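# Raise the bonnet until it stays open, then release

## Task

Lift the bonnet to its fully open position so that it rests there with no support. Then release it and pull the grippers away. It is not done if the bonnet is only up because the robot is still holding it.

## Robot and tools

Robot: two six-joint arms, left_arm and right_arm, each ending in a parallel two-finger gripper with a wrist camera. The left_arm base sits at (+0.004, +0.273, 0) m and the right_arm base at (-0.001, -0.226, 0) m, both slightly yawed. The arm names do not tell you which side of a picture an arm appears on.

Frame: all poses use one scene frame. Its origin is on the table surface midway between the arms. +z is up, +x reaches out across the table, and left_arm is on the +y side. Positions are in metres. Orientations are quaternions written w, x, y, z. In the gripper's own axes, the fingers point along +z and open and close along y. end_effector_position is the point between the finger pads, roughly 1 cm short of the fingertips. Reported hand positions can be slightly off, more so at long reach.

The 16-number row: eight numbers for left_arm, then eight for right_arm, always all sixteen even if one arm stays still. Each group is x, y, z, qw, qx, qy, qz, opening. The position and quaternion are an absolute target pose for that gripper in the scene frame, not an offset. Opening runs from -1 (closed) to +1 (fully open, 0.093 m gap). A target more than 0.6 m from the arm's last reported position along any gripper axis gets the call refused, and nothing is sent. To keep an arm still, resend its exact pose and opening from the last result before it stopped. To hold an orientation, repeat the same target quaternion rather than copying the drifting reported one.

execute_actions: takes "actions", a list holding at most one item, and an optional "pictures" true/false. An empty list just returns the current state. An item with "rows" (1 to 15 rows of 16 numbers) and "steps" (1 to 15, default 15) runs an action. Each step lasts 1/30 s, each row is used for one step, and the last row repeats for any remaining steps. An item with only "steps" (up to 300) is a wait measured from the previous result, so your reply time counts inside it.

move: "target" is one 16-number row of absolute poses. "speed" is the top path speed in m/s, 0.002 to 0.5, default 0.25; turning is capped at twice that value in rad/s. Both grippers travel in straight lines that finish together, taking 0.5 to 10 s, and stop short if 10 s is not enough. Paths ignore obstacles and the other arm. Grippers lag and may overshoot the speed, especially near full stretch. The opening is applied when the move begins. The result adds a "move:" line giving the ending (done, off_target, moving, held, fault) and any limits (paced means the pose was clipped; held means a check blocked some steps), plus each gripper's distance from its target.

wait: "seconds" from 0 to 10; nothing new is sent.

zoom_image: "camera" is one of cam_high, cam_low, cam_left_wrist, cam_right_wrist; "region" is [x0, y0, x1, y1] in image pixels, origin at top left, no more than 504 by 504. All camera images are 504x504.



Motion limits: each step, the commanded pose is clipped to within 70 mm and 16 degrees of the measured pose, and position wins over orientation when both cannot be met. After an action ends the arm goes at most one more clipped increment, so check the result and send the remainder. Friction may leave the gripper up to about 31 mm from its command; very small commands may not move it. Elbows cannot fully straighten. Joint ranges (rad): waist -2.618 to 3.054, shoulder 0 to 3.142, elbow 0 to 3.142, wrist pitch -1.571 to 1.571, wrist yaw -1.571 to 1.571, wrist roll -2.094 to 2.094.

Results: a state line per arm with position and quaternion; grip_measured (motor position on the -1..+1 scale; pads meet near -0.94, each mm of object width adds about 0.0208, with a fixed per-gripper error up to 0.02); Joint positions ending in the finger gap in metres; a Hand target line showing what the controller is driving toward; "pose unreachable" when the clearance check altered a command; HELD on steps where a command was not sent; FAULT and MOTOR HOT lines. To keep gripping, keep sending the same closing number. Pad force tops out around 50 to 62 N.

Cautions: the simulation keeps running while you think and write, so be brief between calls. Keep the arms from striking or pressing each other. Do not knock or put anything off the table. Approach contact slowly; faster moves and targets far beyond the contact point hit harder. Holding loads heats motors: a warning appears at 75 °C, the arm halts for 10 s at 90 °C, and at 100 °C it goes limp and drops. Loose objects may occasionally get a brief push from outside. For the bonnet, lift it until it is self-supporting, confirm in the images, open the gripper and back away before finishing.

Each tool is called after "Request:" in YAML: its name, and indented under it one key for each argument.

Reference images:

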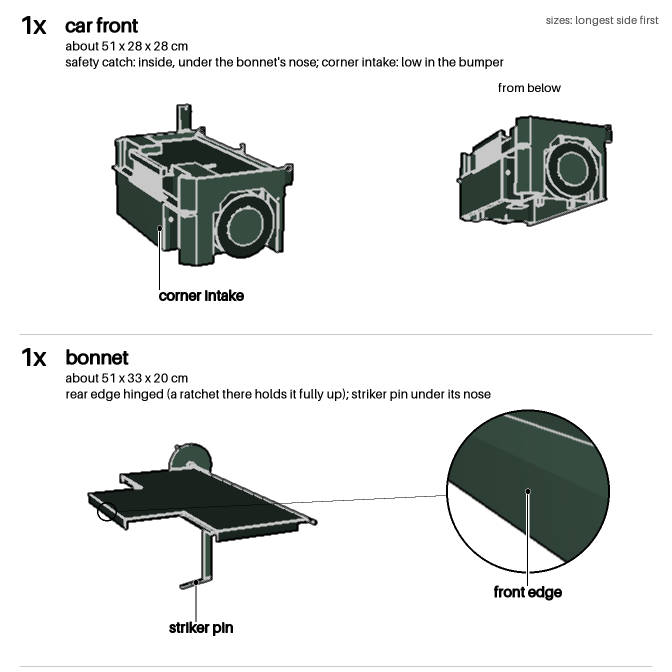

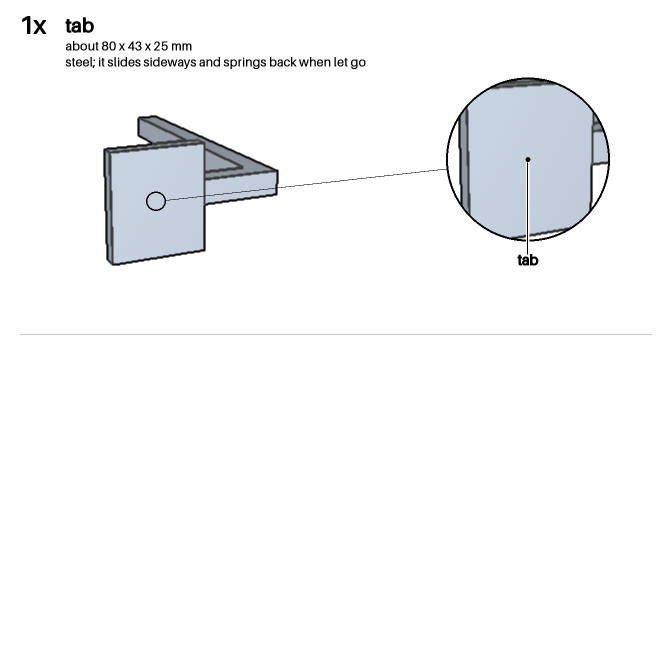

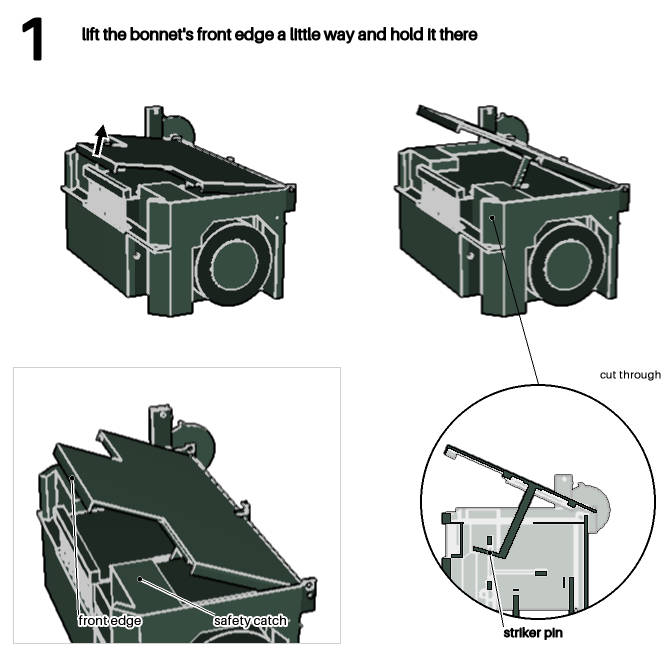

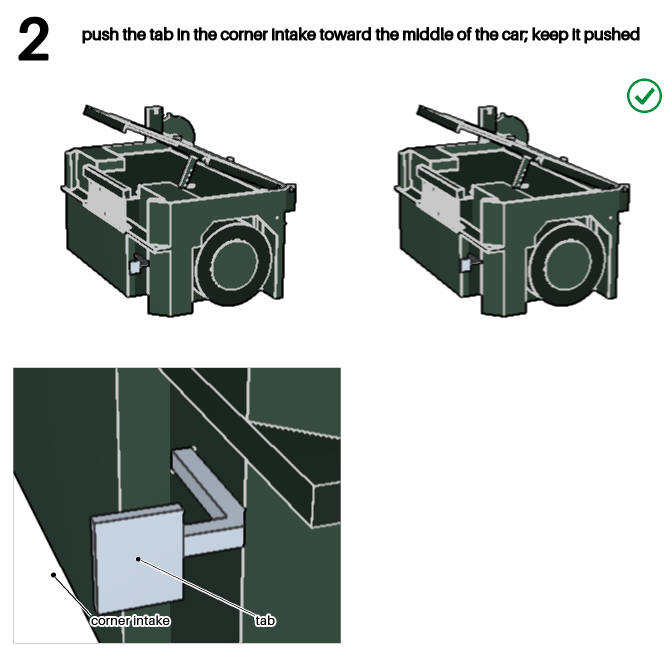

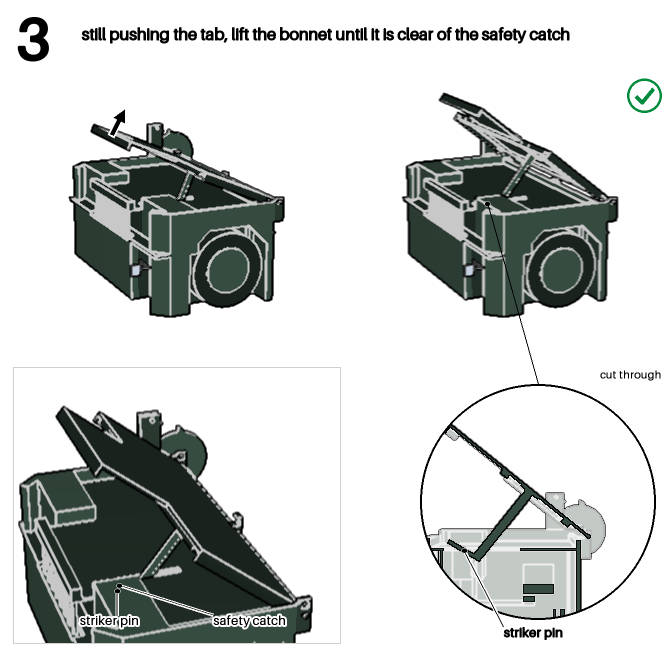

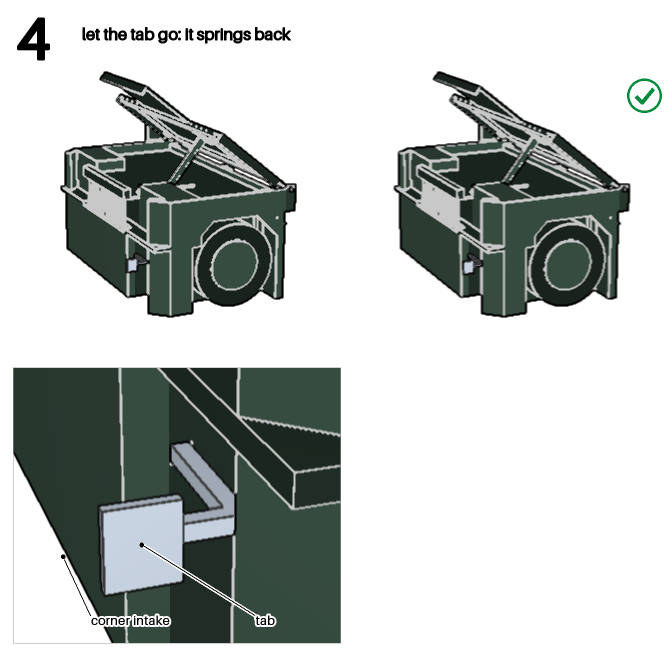

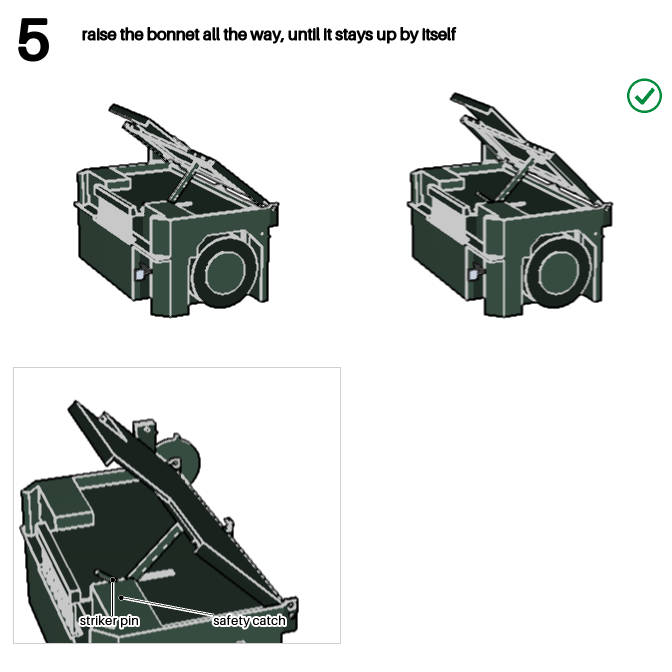

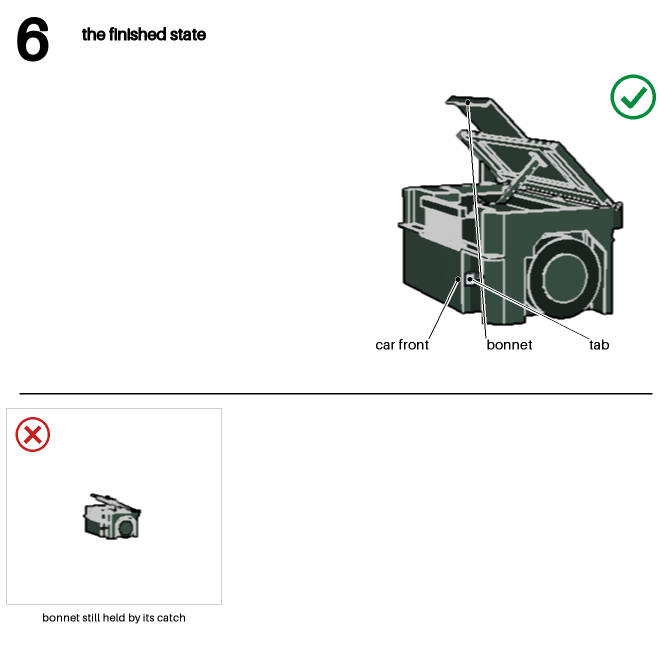

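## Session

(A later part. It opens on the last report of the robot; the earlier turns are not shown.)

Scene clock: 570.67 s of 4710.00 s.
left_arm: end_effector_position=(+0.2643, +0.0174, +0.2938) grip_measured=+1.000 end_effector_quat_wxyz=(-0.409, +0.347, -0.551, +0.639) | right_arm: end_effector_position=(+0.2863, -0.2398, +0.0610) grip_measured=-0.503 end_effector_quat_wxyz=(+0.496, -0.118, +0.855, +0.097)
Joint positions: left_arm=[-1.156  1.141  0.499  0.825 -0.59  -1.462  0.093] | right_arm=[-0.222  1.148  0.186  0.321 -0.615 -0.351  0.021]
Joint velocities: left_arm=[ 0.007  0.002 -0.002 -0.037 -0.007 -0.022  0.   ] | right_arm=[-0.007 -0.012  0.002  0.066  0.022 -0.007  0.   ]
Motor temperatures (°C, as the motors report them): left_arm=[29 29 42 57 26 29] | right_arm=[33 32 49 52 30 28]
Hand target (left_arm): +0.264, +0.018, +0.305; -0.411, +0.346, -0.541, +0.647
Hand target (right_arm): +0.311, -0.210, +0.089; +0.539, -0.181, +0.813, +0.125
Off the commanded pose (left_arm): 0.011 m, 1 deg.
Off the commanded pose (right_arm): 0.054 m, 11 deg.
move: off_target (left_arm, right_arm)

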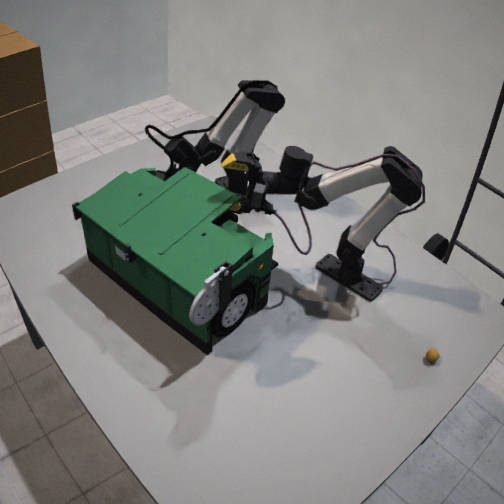

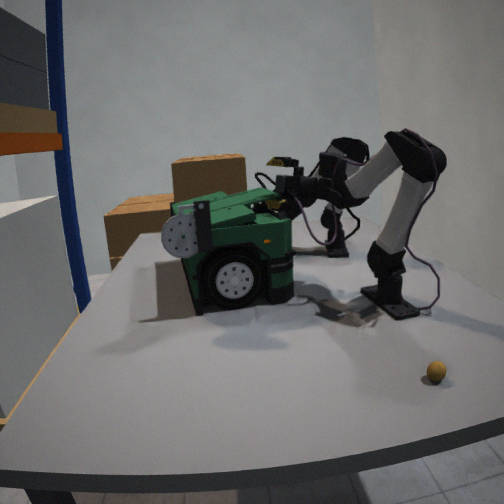

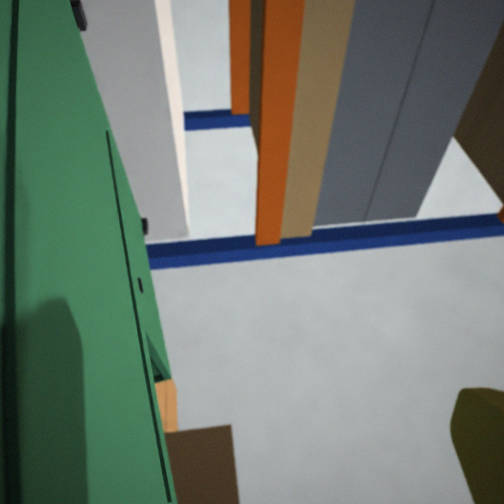

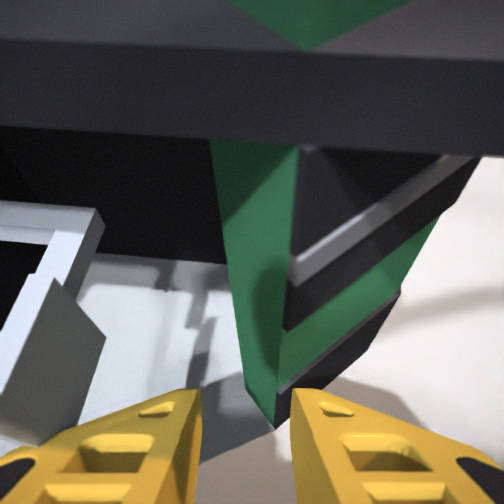

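Request:
move:
  target: [0.264,0.018,0.297,0.41,-0.345,0.54,-0.645,1, 0.268,-0.232,0.085,0.5,-0.27,0.80,0.18,-1]
  speed: 0.08

Scene clock: 577.43 s of 4710.00 s.
left_arm: end_effector_position=(+0.2644, +0.0171, +0.2926) grip_measured=+1.000 end_effector_quat_wxyz=(-0.409, +0.347, -0.553, +0.637) | right_arm: end_effector_position=(+0.2648, -0.2293, +0.0810) grip_measured=-0.985 end_effector_quat_wxyz=(+0.497, -0.271, +0.805, +0.176)
Joint positions: left_arm=[-1.156  1.142  0.499  0.82  -0.59  -1.462  0.093] | right_arm=[-0.41   1.213  0.369 -0.152 -1.014 -0.903  0.   ]
Joint velocities: left_arm=[-0.017  0.017 -0.012 -0.022 -0.022  0.022  0.   ] | right_arm=[-0.007 -0.017 -0.002 -0.037 -0.051 -0.066  0.   ]
Motor temperatures (°C, as the motors report them): left_arm=[29 29 42 57 26 29] | right_arm=[34 31 49 52 30 28]
Hand target (left_arm): +0.264, +0.018, +0.297; -0.411, +0.346, -0.542, +0.647
Hand target (right_arm): +0.268, -0.233, +0.084; +0.500, -0.270, +0.803, +0.178
Off the commanded pose (left_arm): 0.005 m, 2 deg.
Off the commanded pose (right_arm): 0.006 m, 1 deg.
After step 90, 1.00 s passed at rest.
move: done

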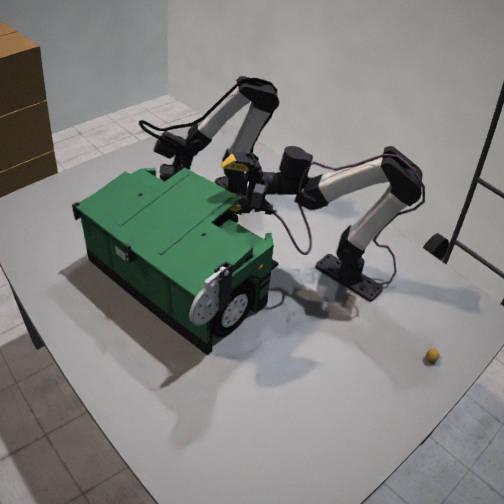

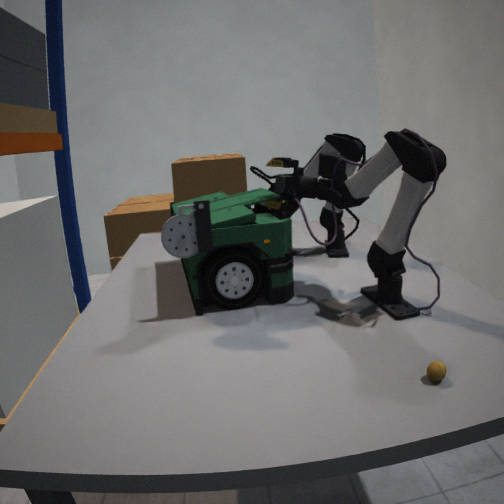

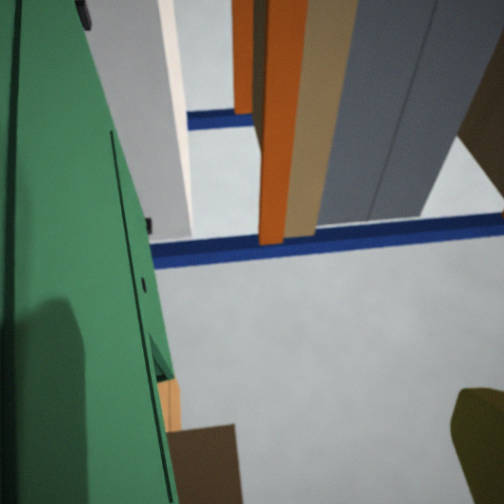

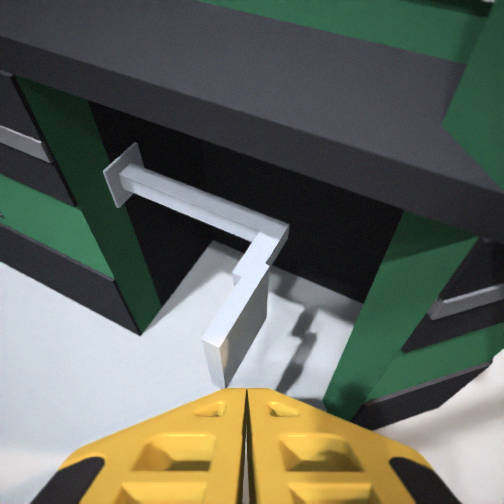

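Request:
move:
  target: [0.264,0.018,0.297,0.41,-0.345,0.54,-0.645,1, 0.262,-0.24,0.085,0.497,-0.41,0.709,0.287,-1]
  speed: 0.08

Scene clock: 588.60 s of 4710.00 s.
left_arm: end_effector_position=(+0.2644, +0.0171, +0.2926) grip_measured=+1.000 end_effector_quat_wxyz=(-0.409, +0.347, -0.553, +0.637) | right_arm: end_effector_position=(+0.2597, -0.2359, +0.0816) grip_measured=-0.985 end_effector_quat_wxyz=(+0.492, -0.411, +0.713, +0.284)
Joint positions: left_arm=[-1.156  1.142  0.499  0.82  -0.59  -1.462  0.093] | right_arm=[-0.507  1.753  0.811 -1.008 -1.178 -1.977  0.   ]
Joint velocities: left_arm=[ 0.002  0.012 -0.002 -0.022  0.081 -0.022  0.   ] | right_arm=[-0.002 -0.012  0.007 -0.066  0.081 -0.051  0.   ]
Motor temperatures (°C, as the motors report them): left_arm=[29 29 42 57 26 29] | right_arm=[33 31 49 47 30 27]
Hand target (left_arm): +0.264, +0.018, +0.297; -0.411, +0.346, -0.542, +0.646
Hand target (right_arm): +0.263, -0.241, +0.083; +0.496, -0.407, +0.713, +0.283
Off the commanded pose (left_arm): 0.005 m, 2 deg.
Off the commanded pose (right_arm): 0.006 m, 1 deg.
After step 90, 5.13 s passed at rest.
move: done

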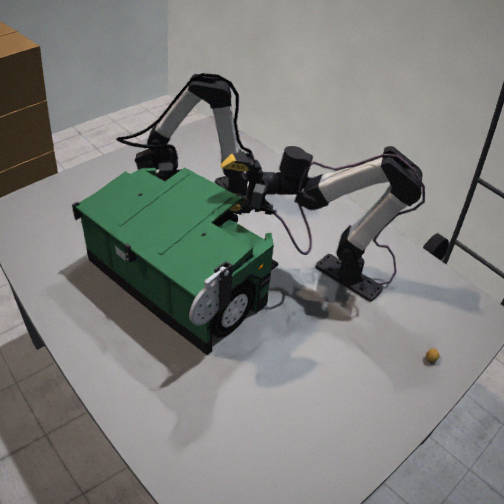

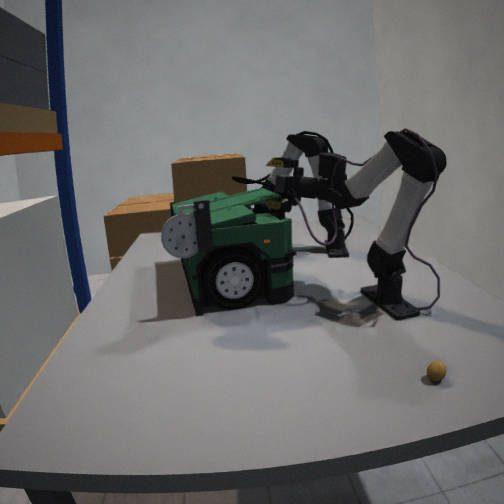

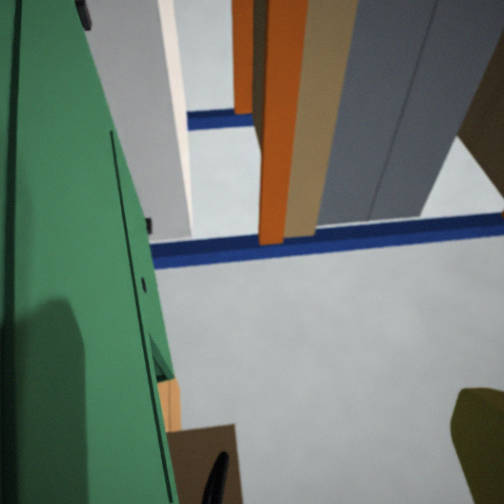

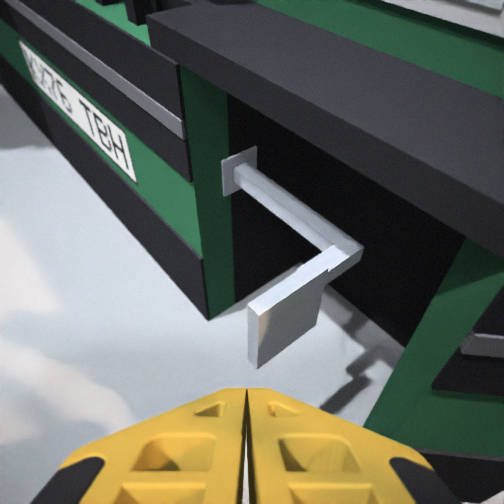

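Request:
move:
  target: [0.264,0.018,0.297,0.41,-0.345,0.54,-0.645,1, 0.274,-0.243,0.088,0.497,-0.41,0.709,0.287,-1]
  speed: 0.05

Request:
move:
  target: [0.264,0.018,0.297,0.41,-0.345,0.54,-0.645,1, 0.292,-0.205,0.085,0.497,-0.41,0.709,0.287,-1]
  speed: 0.04

Scene clock: 602.07 s of 4710.00 s.
left_arm: end_effector_position=(+0.2644, +0.0171, +0.2925) grip_measured=+1.000 end_effector_quat_wxyz=(-0.409, +0.347, -0.553, +0.637) | right_arm: end_effector_position=(+0.2695, -0.2434, +0.0856) grip_measured=-0.985 end_effector_quat_wxyz=(+0.496, -0.415, +0.711, +0.277)
Joint positions: left_arm=[-1.156  1.142  0.499  0.819 -0.59  -1.462  0.093] | right_arm=[-0.507  1.774  0.859 -1.016 -1.182 -1.978  0.   ]
Joint velocities: left_arm=[-0.012  0.007 -0.007 -0.007 -0.051 -0.037  0.   ] | right_arm=[-0.012 -0.002 -0.002 -0.037  0.037  0.051  0.   ]
Motor temperatures (°C, as the motors report them): left_arm=[29 29 42 57 26 29] | right_arm=[32 32 48 44 30 27]
Hand target (left_arm): +0.264, +0.018, +0.297; -0.411, +0.346, -0.542, +0.646
Hand target (right_arm): +0.274, -0.243, +0.088; +0.497, -0.410, +0.709, +0.287
Off the commanded pose (left_arm): 0.005 m, 2 deg.
Off the commanded pose (right_arm): 0.005 m, 1 deg.
After step 90, 9.73 s passed at rest.
move: done

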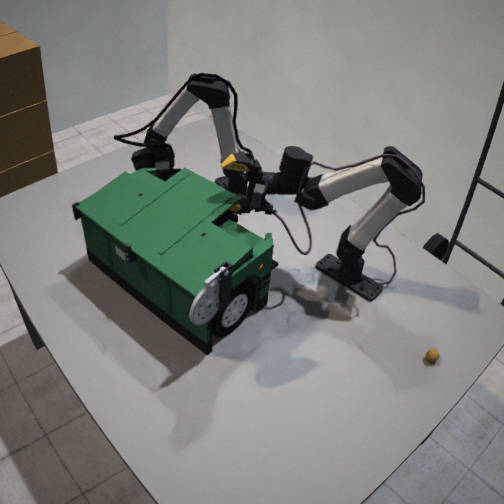

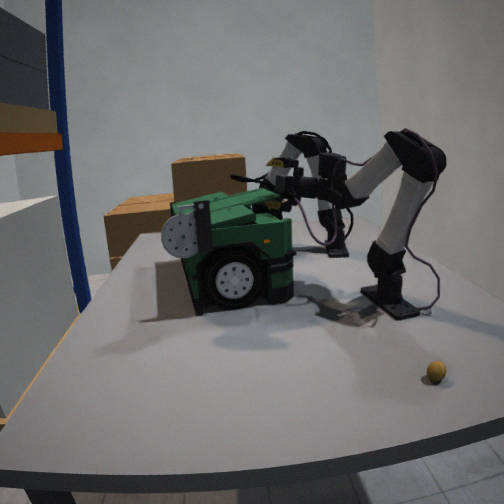

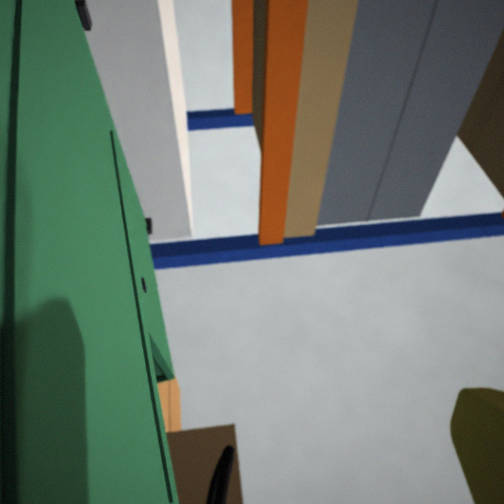

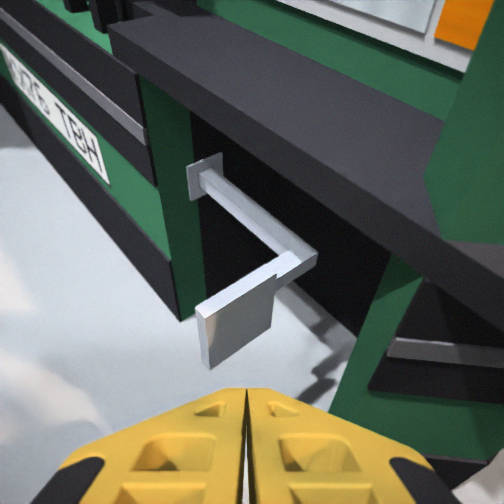

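Scene clock: 603.63 s of 4710.00 s.
left_arm: end_effector_position=(+0.2644, +0.0171, +0.2926) grip_measured=+1.000 end_effector_quat_wxyz=(-0.409, +0.347, -0.553, +0.637) | right_arm: end_effector_position=(+0.2815, -0.2245, +0.0833) grip_measured=-0.985 end_effector_quat_wxyz=(+0.480, -0.386, +0.734, +0.286)
Joint positions: left_arm=[-1.156  1.142  0.499  0.82  -0.59  -1.462  0.093] | right_arm=[-0.41   1.673  0.767 -0.738 -1.185 -1.596  0.   ]
Joint velocities: left_arm=[ 0.007 -0.007 -0.012 -0.066  0.081 -0.037  0.   ] | right_arm=[ 0.002 -0.012 -0.012  0.022  0.007  0.022  0.   ]
Motor temperatures (°C, as the motors report them): left_arm=[29 29 42 57 26 29] | right_arm=[32 32 47 43 30 27]
Hand target (left_arm): +0.264, +0.018, +0.297; -0.411, +0.346, -0.542, +0.647
Hand target (right_arm): +0.288, -0.205, +0.087; +0.496, -0.413, +0.705, +0.294
Off the commanded pose (left_arm): 0.005 m, 2 deg.
Off the commanded pose (right_arm): 0.022 m, 4 deg.
move: off_target (right_arm)

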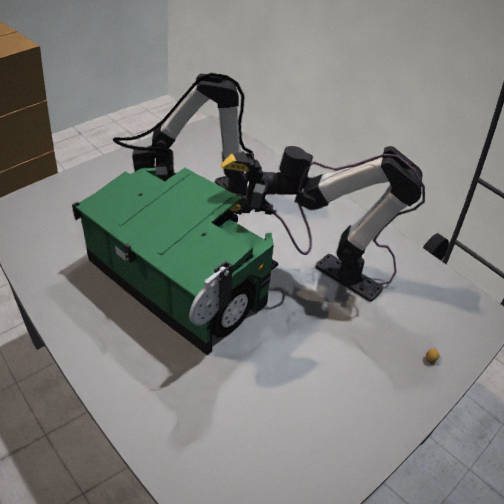

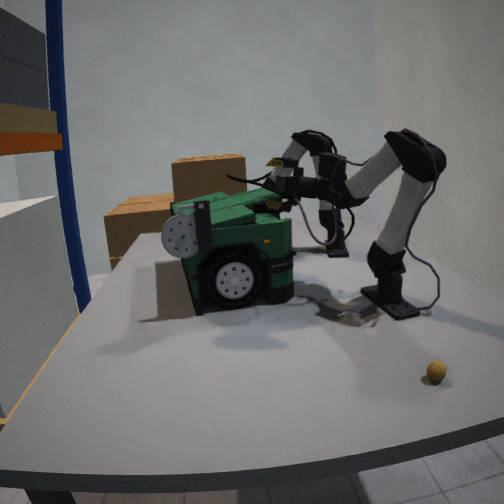

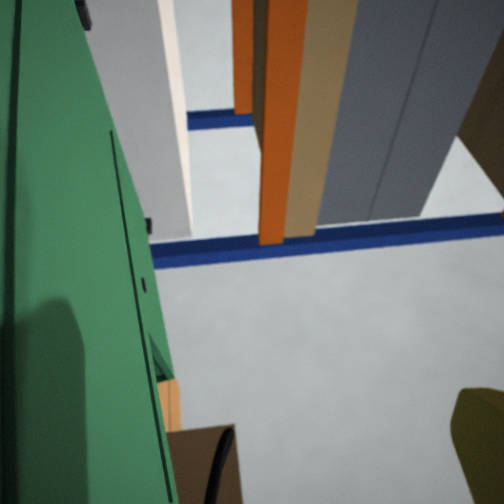

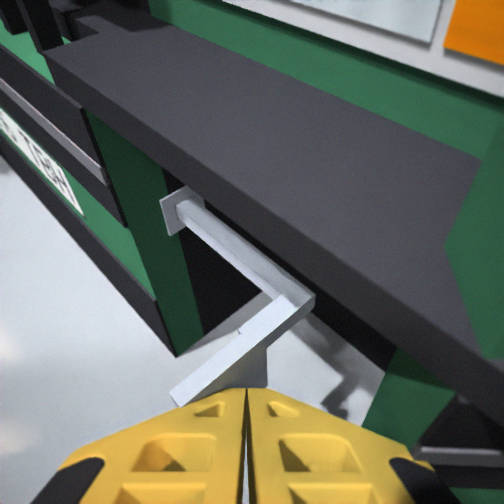

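Tip on the plate face. Push harder in +y.

Request:
move:
  target: [0.264,0.018,0.297,0.41,-0.345,0.54,-0.645,1, 0.285,-0.165,0.088,0.48,-0.43,0.70,0.31,-1]
  speed: 0.04

Scene clock: 608.60 s of 4710.00 s.
left_arm: end_effector_position=(+0.2644, +0.0172, +0.2931) grip_measured=+1.000 end_effector_quat_wxyz=(-0.409, +0.347, -0.552, +0.638) | right_arm: end_effector_position=(+0.2821, -0.2222, +0.0831) grip_measured=-0.985 end_effector_quat_wxyz=(+0.474, -0.371, +0.752, +0.269)
Joint positions: left_arm=[-1.156  1.142  0.499  0.822 -0.59  -1.462  0.093] | right_arm=[-0.391  1.588  0.701 -0.602 -1.15  -1.424  0.   ]
Joint velocities: left_arm=[-0.007  0.012  0.002  0.037 -0.022 -0.051  0.   ] | right_arm=[ 0.002 -0.022 -0.017 -0.066  0.095  0.037  0.   ]
Motor temperatures (°C, as the motors report them): left_arm=[29 29 42 57 26 29] | right_arm=[33 32 47 43 30 27]
Hand target (left_arm): +0.264, +0.018, +0.297; -0.411, +0.346, -0.542, +0.646
Hand target (right_arm): +0.275, -0.172, +0.089; +0.478, -0.429, +0.699, +0.315
Off the commanded pose (left_arm): 0.004 m, 2 deg.
Off the commanded pose (right_arm): 0.057 m, 10 deg.
After step 90, 0.20 s passed at rest.
move: off_target (right_arm)

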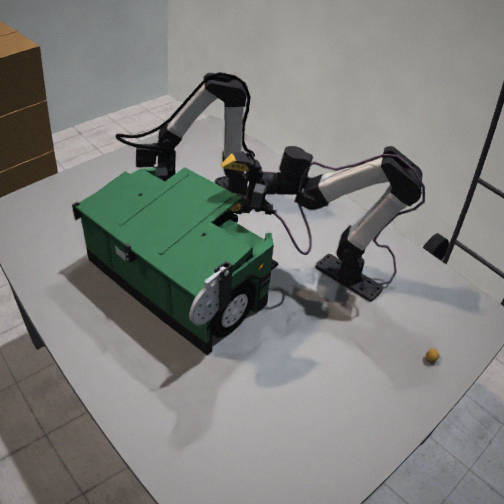

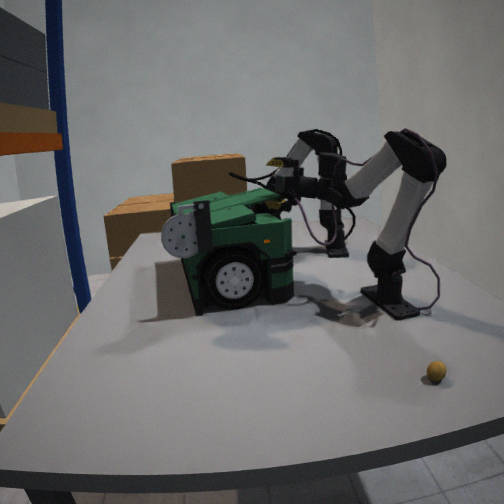

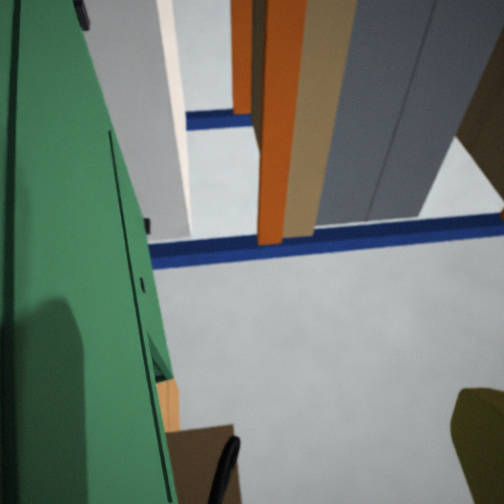

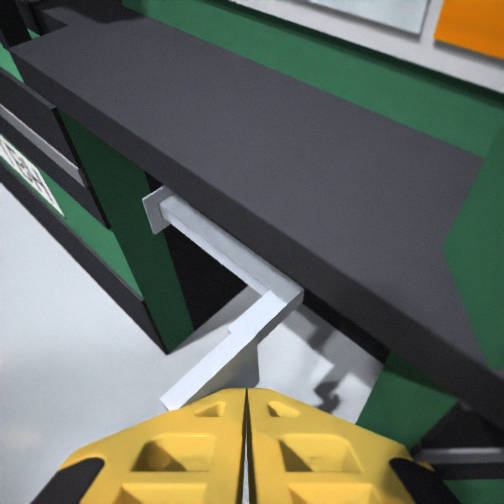

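Request:
move:
  target: [0.264,0.018,0.297,0.41,-0.345,0.54,-0.645,1, 0.305,-0.185,0.088,0.47,-0.47,0.671,0.329,-1]
  speed: 0.04

Scene clock: 621.17 s of 4710.00 s.
left_arm: end_effector_position=(+0.2644, +0.0171, +0.2926) grip_measured=+1.000 end_effector_quat_wxyz=(-0.409, +0.347, -0.553, +0.637) | right_arm: end_effector_position=(+0.2805, -0.2237, +0.0827) grip_measured=-0.985 end_effector_quat_wxyz=(+0.459, -0.415, +0.722, +0.310)
Joint positions: left_arm=[-1.156  1.142  0.499  0.82  -0.59  -1.462  0.093] | right_arm=[-0.402  1.772  0.879 -0.95  -1.158 -1.793  0.   ]
Joint velocities: left_arm=[-0.002 -0.032 -0.007  0.007  0.051 -0.037  0.   ] | right_arm=[-0.012 -0.007  0.012 -0.051  0.007  0.007  0.   ]
Motor temperatures (°C, as the motors report them): left_arm=[29 29 41 57 26 29] | right_arm=[39 33 45 41 31 27]
Hand target (left_arm): +0.264, +0.018, +0.297; -0.411, +0.346, -0.542, +0.647
Hand target (right_arm): +0.296, -0.187, +0.090; +0.470, -0.468, +0.671, +0.332
Off the commanded pose (left_arm): 0.005 m, 2 deg.
Off the commanded pose (right_arm): 0.046 m, 9 deg.
After step 90, 5.80 s passed at rest.
move: off_target (right_arm)

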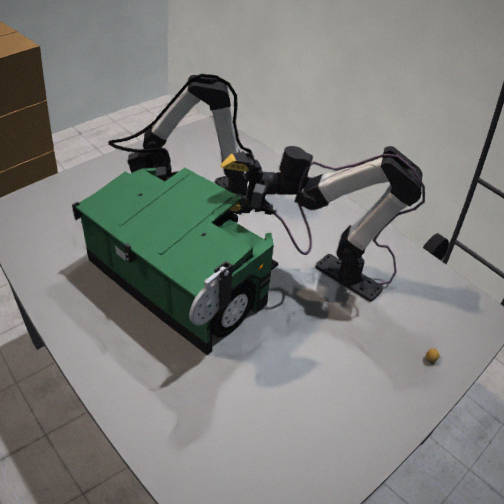

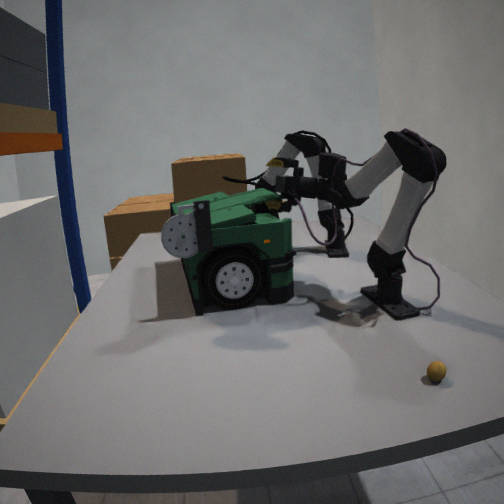

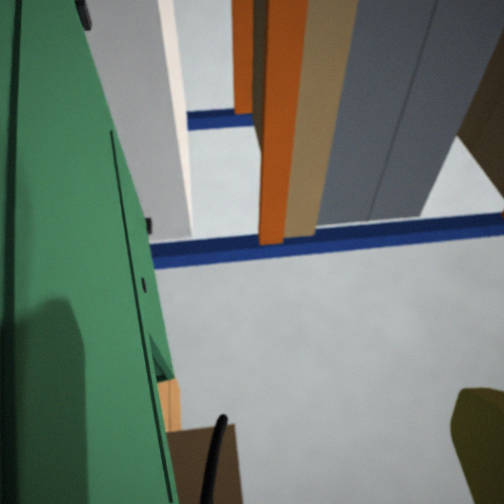

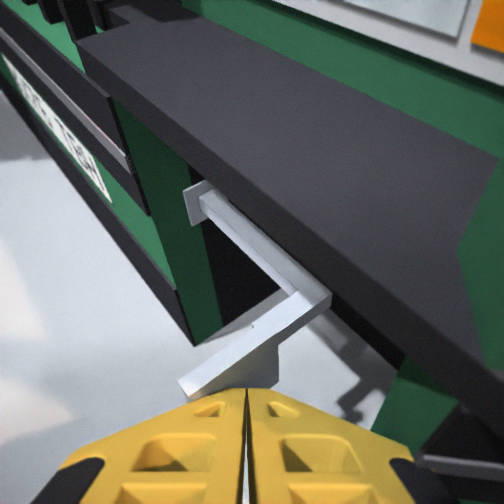

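Request:
move:
  target: [0.264,0.018,0.297,0.41,-0.345,0.54,-0.645,1, 0.285,-0.232,0.088,0.525,-0.25,0.79,0.17,-1]
  speed: 0.06

Request:
move:
  target: [0.264,0.018,0.297,0.41,-0.345,0.54,-0.645,1, 0.315,-0.212,0.088,0.535,-0.25,0.785,0.17,-1]
  speed: 0.04

Scene clock: 640.03 s of 4710.00 s.
left_arm: end_effector_position=(+0.2644, +0.0171, +0.2926) grip_measured=+1.000 end_effector_quat_wxyz=(-0.409, +0.347, -0.553, +0.637) | right_arm: end_effector_position=(+0.2854, -0.2339, +0.0904) grip_measured=-0.985 end_effector_quat_wxyz=(+0.527, -0.253, +0.791, +0.181)
Joint positions: left_arm=[-1.156  1.142  0.499  0.82  -0.59  -1.462  0.093] | right_arm=[-0.389  1.275  0.366  0.065 -1.039 -0.749  0.   ]
Joint velocities: left_arm=[-0.012  0.017 -0.007 -0.022 -0.007 -0.095  0.   ] | right_arm=[-0.007 -0.012 -0.012  0.037 -0.007  0.022  0.   ]
Motor temperatures (°C, as the motors report them): left_arm=[29 29 41 57 26 29] | right_arm=[43 33 46 40 31 27]
Hand target (left_arm): +0.264, +0.018, +0.297; -0.411, +0.346, -0.542, +0.646
Hand target (right_arm): +0.284, -0.231, +0.089; +0.528, -0.255, +0.791, +0.175
Off the commanded pose (left_arm): 0.005 m, 2 deg.
Off the commanded pose (right_arm): 0.003 m, 1 deg.
After step 90, 11.50 s passed at rest.
move: done

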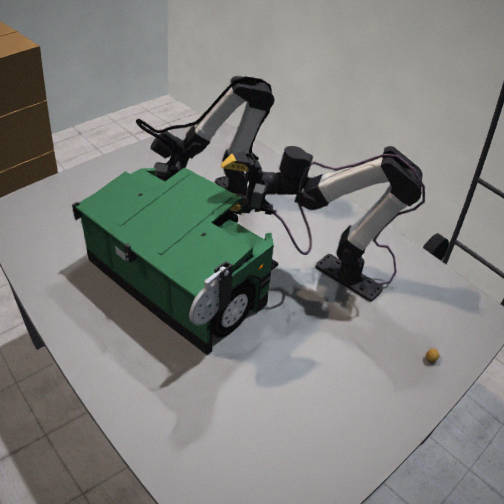

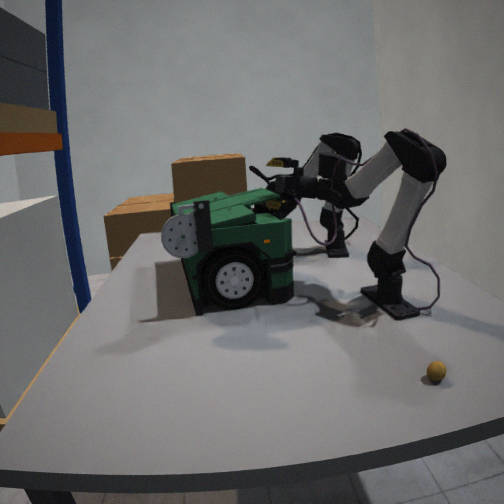

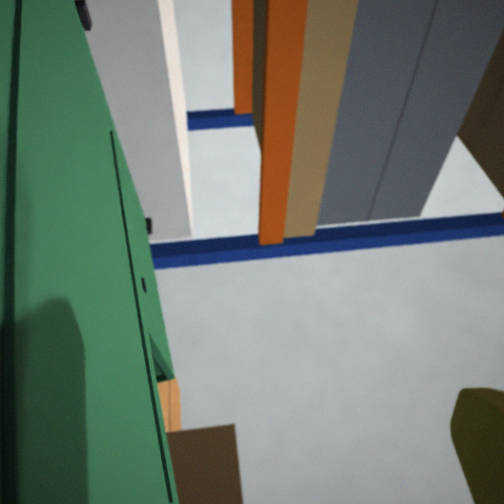

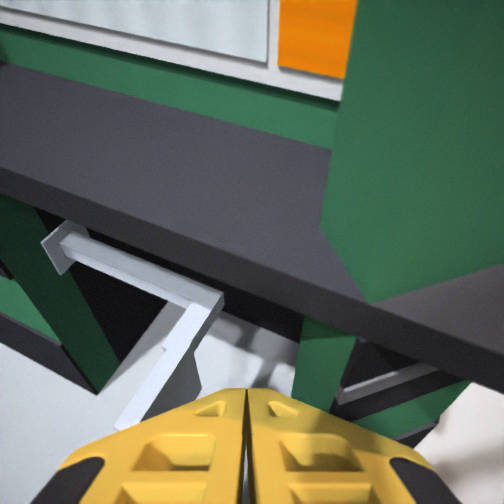

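Scene clock: 641.20 s of 4710.00 s.
left_arm: end_effector_position=(+0.2644, +0.0171, +0.2928) grip_measured=+1.000 end_effector_quat_wxyz=(-0.409, +0.347, -0.553, +0.638) | right_arm: end_effector_position=(+0.2907, -0.2252, +0.0912) grip_measured=-0.985 end_effector_quat_wxyz=(+0.530, -0.227, +0.793, +0.197)
Joint positions: left_arm=[-1.156  1.142  0.499  0.821 -0.59  -1.462  0.093] | right_arm=[-0.339  1.275  0.328  0.198 -1.014 -0.592  0.   ]
Joint velocities: left_arm=[-0.007  0.002 -0.002 -0.007  0.051 -0.066  0.   ] | right_arm=[-0.002 -0.042 -0.042  0.051 -0.022  0.037  0.   ]
Motor temperatures (°C, as the motors report them): left_arm=[29 29 41 57 26 29] | right_arm=[43 33 46 40 31 27]
Hand target (left_arm): +0.264, +0.018, +0.297; -0.411, +0.346, -0.542, +0.646
Hand target (right_arm): +0.309, -0.212, +0.092; +0.534, -0.255, +0.787, +0.177
Off the commanded pose (left_arm): 0.004 m, 2 deg.
Off the commanded pose (right_arm): 0.028 m, 4 deg.
move: off_target (right_arm)

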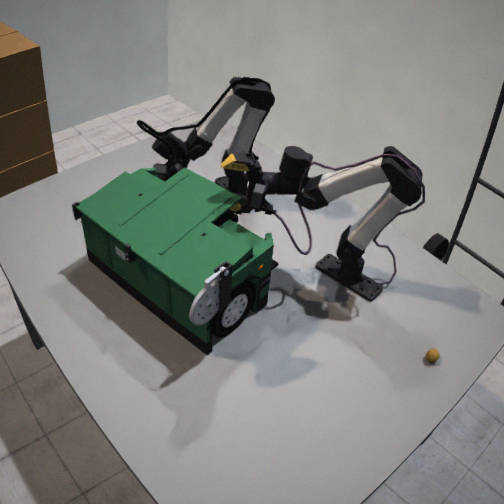

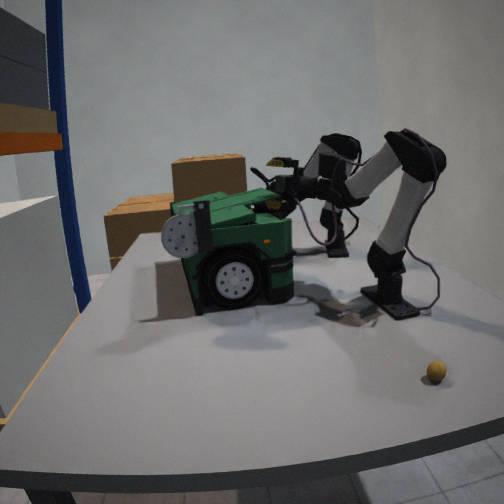

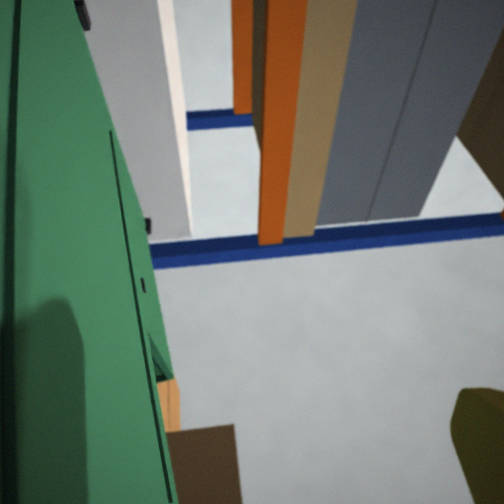

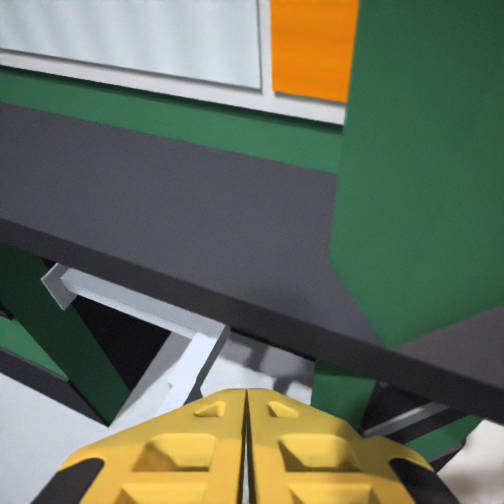

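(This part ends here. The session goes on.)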